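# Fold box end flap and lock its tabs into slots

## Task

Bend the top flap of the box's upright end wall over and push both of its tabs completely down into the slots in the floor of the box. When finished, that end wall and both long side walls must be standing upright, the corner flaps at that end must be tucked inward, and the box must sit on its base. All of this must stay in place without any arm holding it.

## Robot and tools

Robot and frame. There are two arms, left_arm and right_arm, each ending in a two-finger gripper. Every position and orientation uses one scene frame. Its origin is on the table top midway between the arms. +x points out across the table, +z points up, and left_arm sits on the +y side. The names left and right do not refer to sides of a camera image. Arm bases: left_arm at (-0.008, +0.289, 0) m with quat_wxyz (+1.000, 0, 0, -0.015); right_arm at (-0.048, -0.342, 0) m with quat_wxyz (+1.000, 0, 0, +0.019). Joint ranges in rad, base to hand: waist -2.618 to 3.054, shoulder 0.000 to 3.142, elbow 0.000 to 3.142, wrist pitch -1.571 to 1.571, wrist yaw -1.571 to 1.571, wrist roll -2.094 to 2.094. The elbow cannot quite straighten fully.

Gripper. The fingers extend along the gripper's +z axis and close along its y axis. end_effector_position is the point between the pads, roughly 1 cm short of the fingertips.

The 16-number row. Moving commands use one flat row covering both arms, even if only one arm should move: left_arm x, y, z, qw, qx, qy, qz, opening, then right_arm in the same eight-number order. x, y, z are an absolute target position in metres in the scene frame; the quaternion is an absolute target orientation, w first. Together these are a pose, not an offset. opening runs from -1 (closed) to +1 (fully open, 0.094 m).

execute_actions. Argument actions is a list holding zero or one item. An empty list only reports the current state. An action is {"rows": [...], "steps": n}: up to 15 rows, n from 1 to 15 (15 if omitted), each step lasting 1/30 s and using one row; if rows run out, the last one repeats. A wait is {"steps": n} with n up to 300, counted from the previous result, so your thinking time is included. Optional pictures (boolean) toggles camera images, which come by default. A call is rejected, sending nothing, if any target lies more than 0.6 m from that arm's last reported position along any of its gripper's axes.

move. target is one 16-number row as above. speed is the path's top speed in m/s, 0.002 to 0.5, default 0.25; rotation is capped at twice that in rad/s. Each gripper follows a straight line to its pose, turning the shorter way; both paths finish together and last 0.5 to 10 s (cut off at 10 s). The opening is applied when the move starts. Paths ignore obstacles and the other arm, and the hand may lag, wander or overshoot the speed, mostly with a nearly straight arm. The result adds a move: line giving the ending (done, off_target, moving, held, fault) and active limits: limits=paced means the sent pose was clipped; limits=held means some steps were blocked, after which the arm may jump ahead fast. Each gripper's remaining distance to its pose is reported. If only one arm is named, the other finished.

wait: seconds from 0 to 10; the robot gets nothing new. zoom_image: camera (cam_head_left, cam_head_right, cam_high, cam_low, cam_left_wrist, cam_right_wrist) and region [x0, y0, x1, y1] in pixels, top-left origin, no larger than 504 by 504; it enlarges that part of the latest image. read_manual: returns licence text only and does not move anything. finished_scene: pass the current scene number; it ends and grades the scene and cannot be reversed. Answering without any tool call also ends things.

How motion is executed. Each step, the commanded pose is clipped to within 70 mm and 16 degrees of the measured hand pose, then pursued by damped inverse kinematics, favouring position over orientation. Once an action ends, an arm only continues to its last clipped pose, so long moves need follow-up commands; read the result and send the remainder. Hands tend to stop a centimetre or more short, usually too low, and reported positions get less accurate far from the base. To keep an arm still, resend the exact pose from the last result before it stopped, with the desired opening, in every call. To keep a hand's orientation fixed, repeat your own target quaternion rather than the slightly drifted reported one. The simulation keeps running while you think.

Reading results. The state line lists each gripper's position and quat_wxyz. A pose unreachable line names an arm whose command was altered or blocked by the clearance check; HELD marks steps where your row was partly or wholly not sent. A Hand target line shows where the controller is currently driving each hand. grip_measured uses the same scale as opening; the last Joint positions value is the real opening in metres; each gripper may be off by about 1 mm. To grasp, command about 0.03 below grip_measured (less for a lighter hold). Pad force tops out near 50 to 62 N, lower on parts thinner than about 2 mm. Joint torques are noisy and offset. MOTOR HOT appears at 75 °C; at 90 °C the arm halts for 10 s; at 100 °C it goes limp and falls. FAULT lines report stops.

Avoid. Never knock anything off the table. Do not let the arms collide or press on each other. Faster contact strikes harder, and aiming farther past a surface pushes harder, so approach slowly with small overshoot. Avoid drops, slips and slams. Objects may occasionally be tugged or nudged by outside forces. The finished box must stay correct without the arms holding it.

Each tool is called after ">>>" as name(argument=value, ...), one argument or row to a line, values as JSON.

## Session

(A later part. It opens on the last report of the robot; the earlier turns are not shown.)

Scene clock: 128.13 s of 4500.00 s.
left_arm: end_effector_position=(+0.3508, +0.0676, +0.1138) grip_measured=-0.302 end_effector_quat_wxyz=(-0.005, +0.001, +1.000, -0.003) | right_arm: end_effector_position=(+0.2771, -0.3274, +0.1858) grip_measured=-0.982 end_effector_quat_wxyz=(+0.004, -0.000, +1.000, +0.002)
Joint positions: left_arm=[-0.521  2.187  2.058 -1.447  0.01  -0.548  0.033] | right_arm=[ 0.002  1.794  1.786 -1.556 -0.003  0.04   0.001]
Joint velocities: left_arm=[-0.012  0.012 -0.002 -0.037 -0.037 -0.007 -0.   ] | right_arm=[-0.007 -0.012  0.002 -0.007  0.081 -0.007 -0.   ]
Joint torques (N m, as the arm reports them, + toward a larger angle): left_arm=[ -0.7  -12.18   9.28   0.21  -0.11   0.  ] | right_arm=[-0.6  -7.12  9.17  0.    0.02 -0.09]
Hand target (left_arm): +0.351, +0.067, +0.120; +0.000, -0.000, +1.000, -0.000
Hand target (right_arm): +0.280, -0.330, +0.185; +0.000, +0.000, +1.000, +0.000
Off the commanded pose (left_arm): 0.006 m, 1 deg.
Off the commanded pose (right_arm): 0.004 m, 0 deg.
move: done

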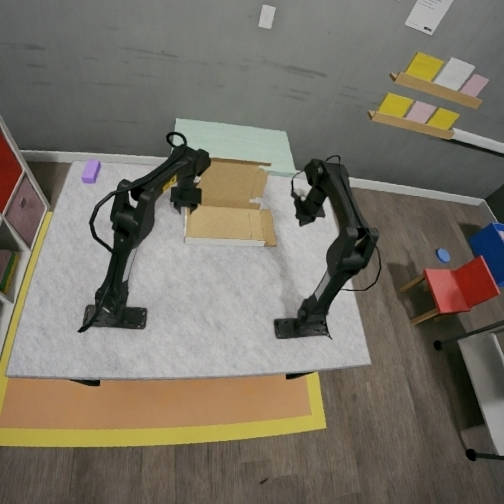

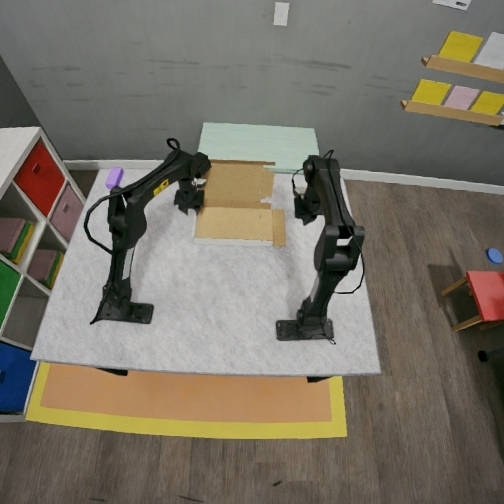

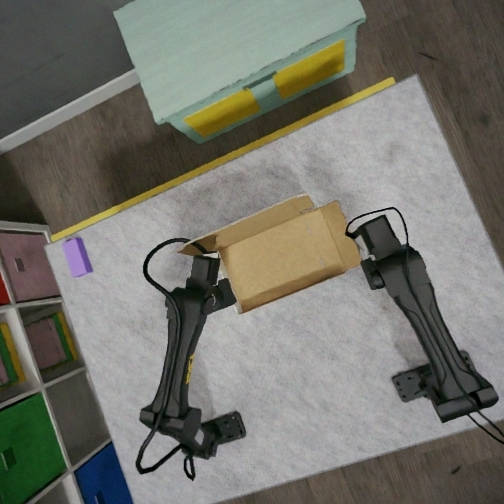

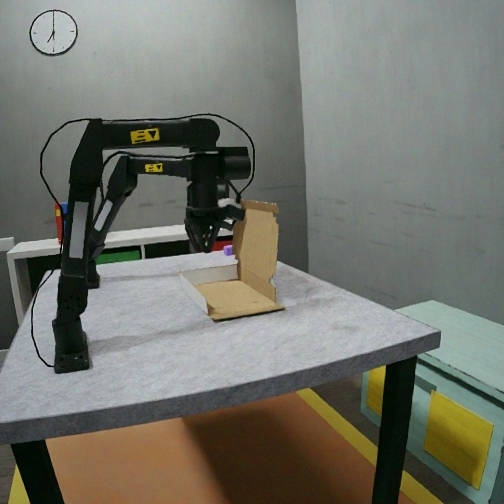

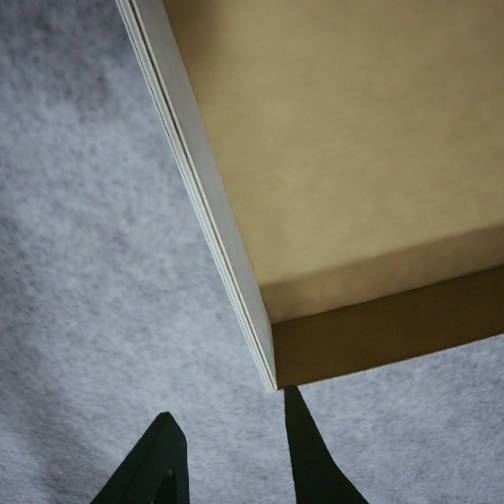

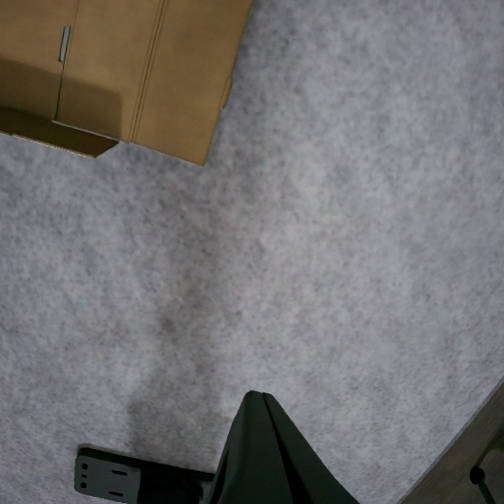

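>>> move(
  target=[0.365,0.068,0.12,0,0.64,0.768,0,1,0.28,-0.33,0.185,0,0,1,0,-1],
  speed=0.3,
)

>>> move(
  target=[0.365,0.068,0.075,0,0.64,0.768,0,1,0.28,-0.33,0.185,0,0,1,0,-1],
  speed=0.06,
)

Scene clock: 137.30 s of 4500.00 s.
left_arm: end_effector_position=(+0.3633, +0.0644, +0.1196) grip_measured=+0.998 end_effector_quat_wxyz=(+0.007, +0.639, +0.770, -0.001) | right_arm: end_effector_position=(+0.2771, -0.3274, +0.1858) grip_measured=-0.982 end_effector_quat_wxyz=(+0.004, -0.000, +1.000, +0.002)
Joint positions: left_arm=[-0.515  2.233  2.156 -1.481  0.003  0.841  0.094] | right_arm=[ 0.002  1.794  1.786 -1.556 -0.003  0.04   0.001]
Joint velocities: left_arm=[ 0.012 -0.002  0.002 -0.007  0.037  0.022 -0.   ] | right_arm=[-0.022  0.002 -0.012 -0.066 -0.081  0.022  0.001]
Joint torques (N m, as the arm reports them, + toward a larger angle): left_arm=[  0.67 -11.38   9.35   0.18  -0.05   0.19] | right_arm=[-0.6  -7.12  9.17  0.    0.02 -0.09]
Hand target (left_arm): +0.365, +0.068, +0.120; +0.000, +0.640, +0.768, +0.000
Hand target (right_arm): +0.280, -0.330, +0.185; +0.000, +0.000, +1.000, +0.000
Off the commanded pose (left_arm): 0.004 m, 1 deg.
Off the commanded pose (right_arm): 0.004 m, 0 deg.
After step 90, 3.27 s passed at rest.
move: done

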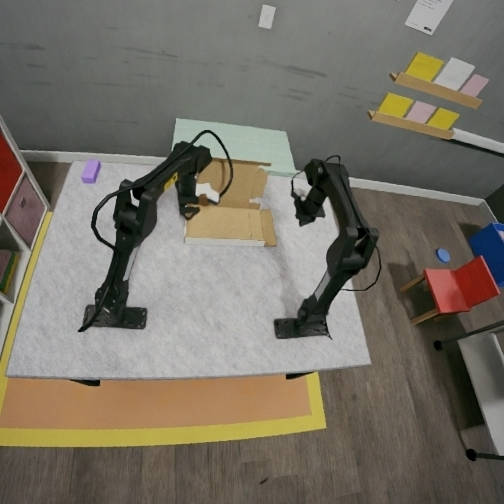

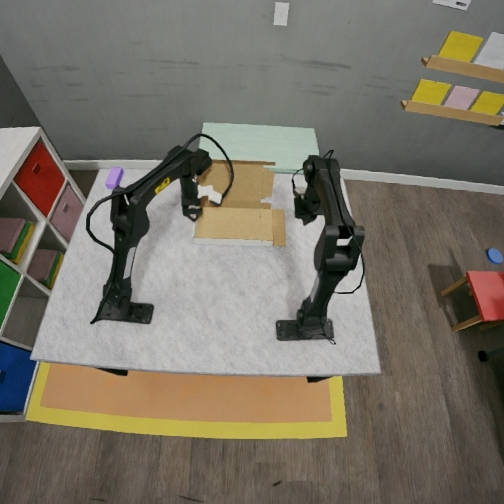

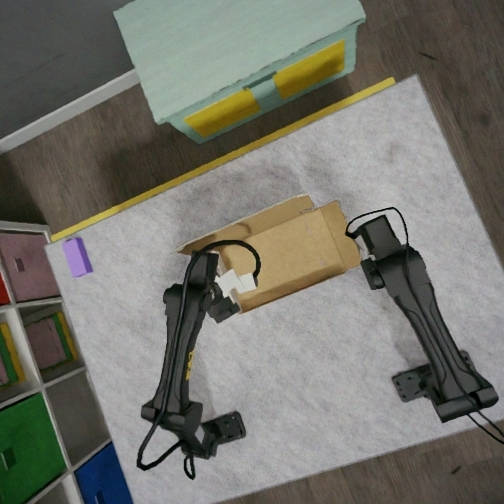

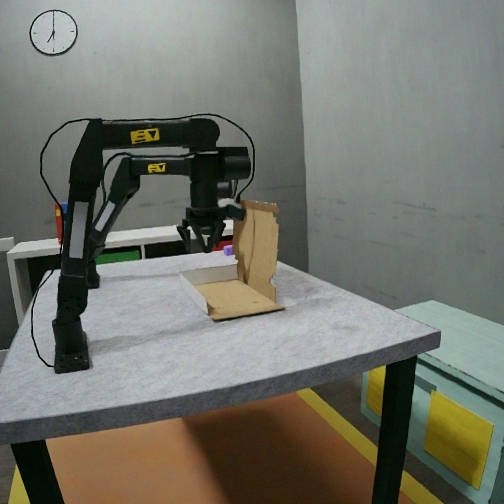

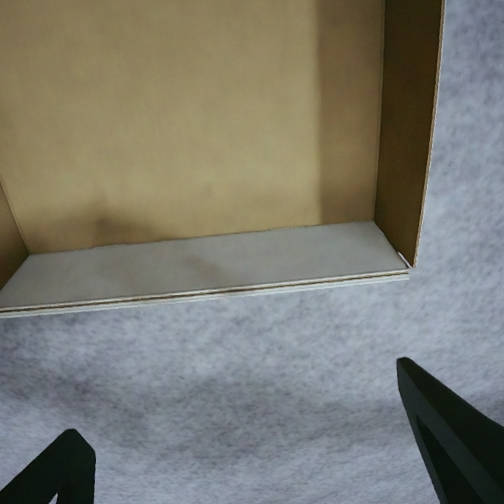

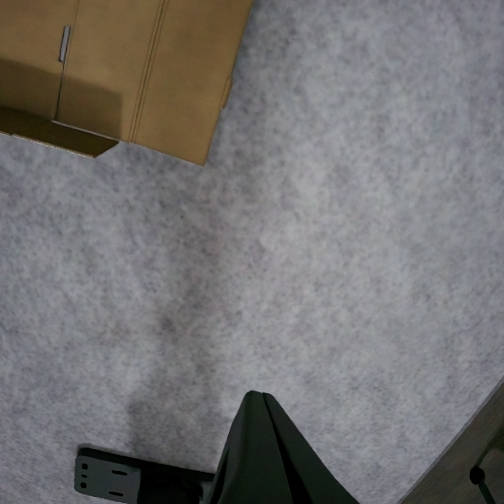

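Scene clock: 138.53 s of 4500.00 s.
left_arm: end_effector_position=(+0.3632, +0.0645, +0.0785) grip_measured=+0.998 end_effector_quat_wxyz=(-0.000, +0.640, +0.769, -0.002) | right_arm: end_effector_position=(+0.2771, -0.3274, +0.1858) grip_measured=-0.982 end_effector_quat_wxyz=(+0.004, -0.000, +1.000, +0.002)
Joint positions: left_arm=[-0.515  2.233  1.993 -1.332  0.003  0.844  0.094] | right_arm=[ 0.002  1.794  1.786 -1.556 -0.003  0.04   0.001]
Joint velocities: left_arm=[-0.017  0.012  0.012 -0.007  0.037 -0.037  0.001] | right_arm=[ 0.002  0.002 -0.007 -0.022  0.007 -0.022 -0.   ]
Joint torques (N m, as the arm reports them, + toward a larger angle): left_arm=[  0.76 -12.88   5.34   0.52  -0.06   0.13] | right_arm=[-0.6  -7.11  9.17 -0.01  0.02 -0.09]
Hand target (left_arm): +0.365, +0.068, +0.075; -0.000, +0.640, +0.768, -0.000
Hand target (right_arm): +0.280, -0.330, +0.185; +0.000, +0.000, +1.000, +0.000
Off the commanded pose (left_arm): 0.005 m, 0 deg.
Off the commanded pose (right_arm): 0.004 m, 0 deg.
move: done

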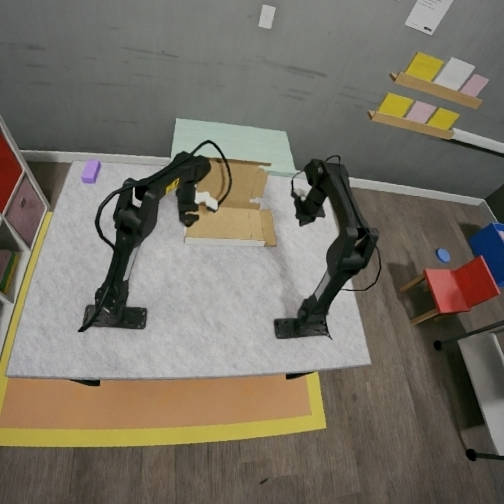

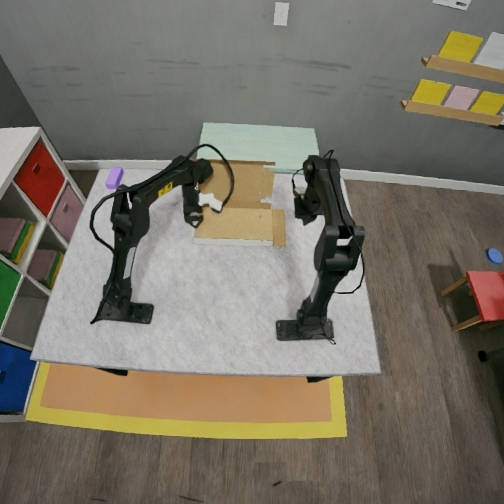

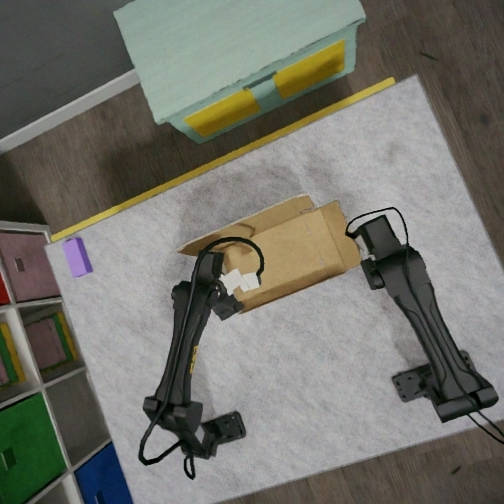

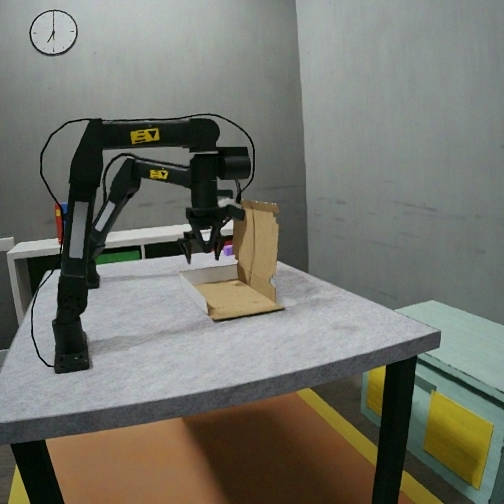

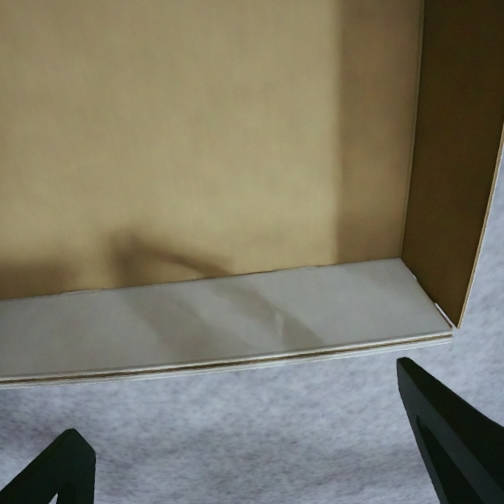

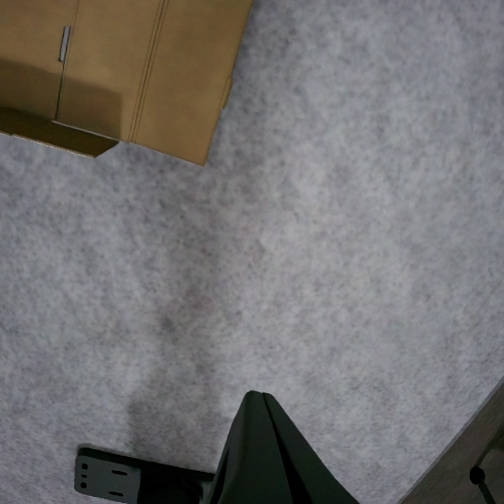

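>>> move(
  target=[0.3,0.15,0.2,0,0.64,0.768,0,1,0.28,-0.33,0.185,0,0,1,0,-1],
  speed=0.3,
)

>>> finished_scene(
  scene=1,
)

Scene clock: 144.00 s of 4500.00 s.
left_arm: end_effector_position=(+0.3090, +0.1458, +0.2095) grip_measured=+0.998 end_effector_quat_wxyz=(+0.059, +0.637, +0.769, +0.015) | right_arm: end_effector_position=(+0.2771, -0.3274, +0.1858) grip_measured=-0.982 end_effector_quat_wxyz=(+0.004, -0.000, +1.000, +0.002)
Joint positions: left_arm=[-0.397  1.796  1.879 -1.532  0.001  0.958  0.094] | right_arm=[ 0.002  1.794  1.786 -1.556 -0.003  0.04   0.001]
Joint velocities: left_arm=[ 0.002  0.022 -0.002 -0.007  0.007  0.022 -0.001] | right_arm=[-0.012 -0.017 -0.002 -0.007 -0.051 -0.066 -0.001]
Joint torques (N m, as the arm reports them, + toward a larger angle): left_arm=[ 0.08 -7.88  5.29  0.41 -0.04  0.12] | right_arm=[-0.6  -7.12  9.17 -0.01  0.03 -0.09]
Hand target (left_arm): +0.302, +0.150, +0.202; +0.036, +0.640, +0.768, +0.010
Hand target (right_arm): +0.280, -0.330, +0.185; +0.000, +0.000, +1.000, +0.000
Off the commanded pose (left_arm): 0.014 m, 7 deg.
Off the commanded pose (right_arm): 0.004 m, 0 deg.
joint sent to its limit (left arm) — the command would take joint 4 (wrist pitch) past its lower limit, so that joint was sent only as far as its limit.
After step 90, 1.33 s passed at rest.
move: off_target (left_arm)

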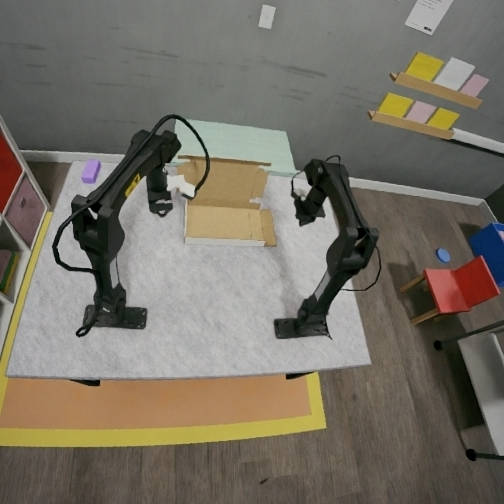

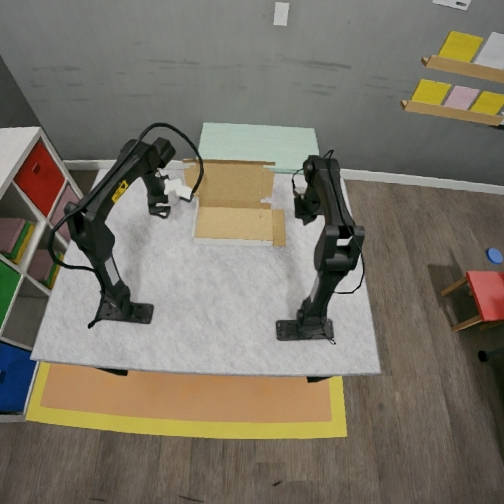

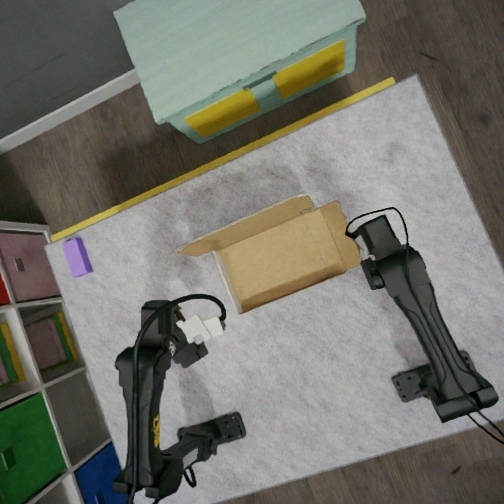

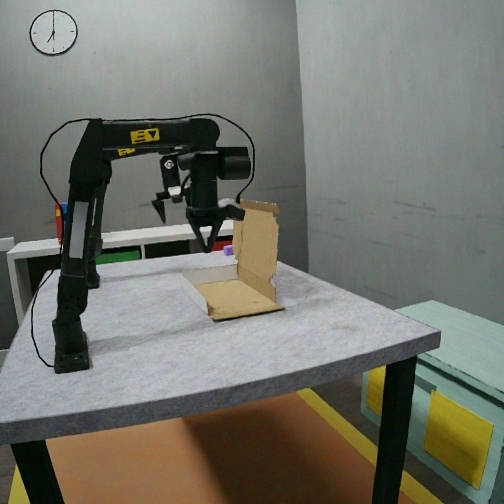

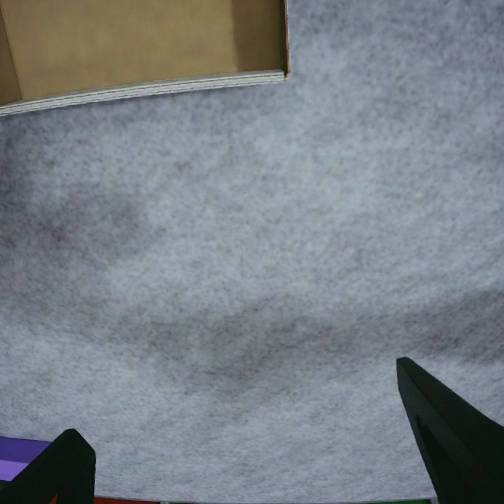

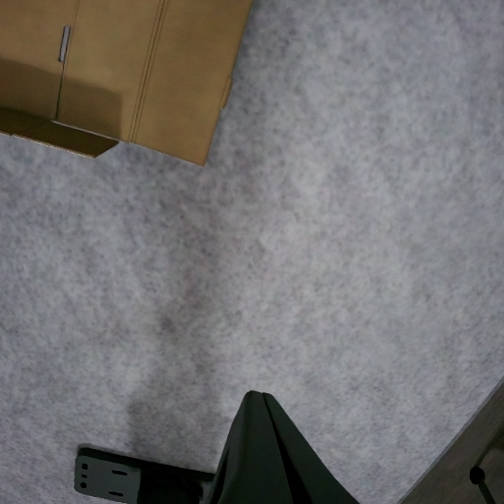

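The scene is finished: the task was done.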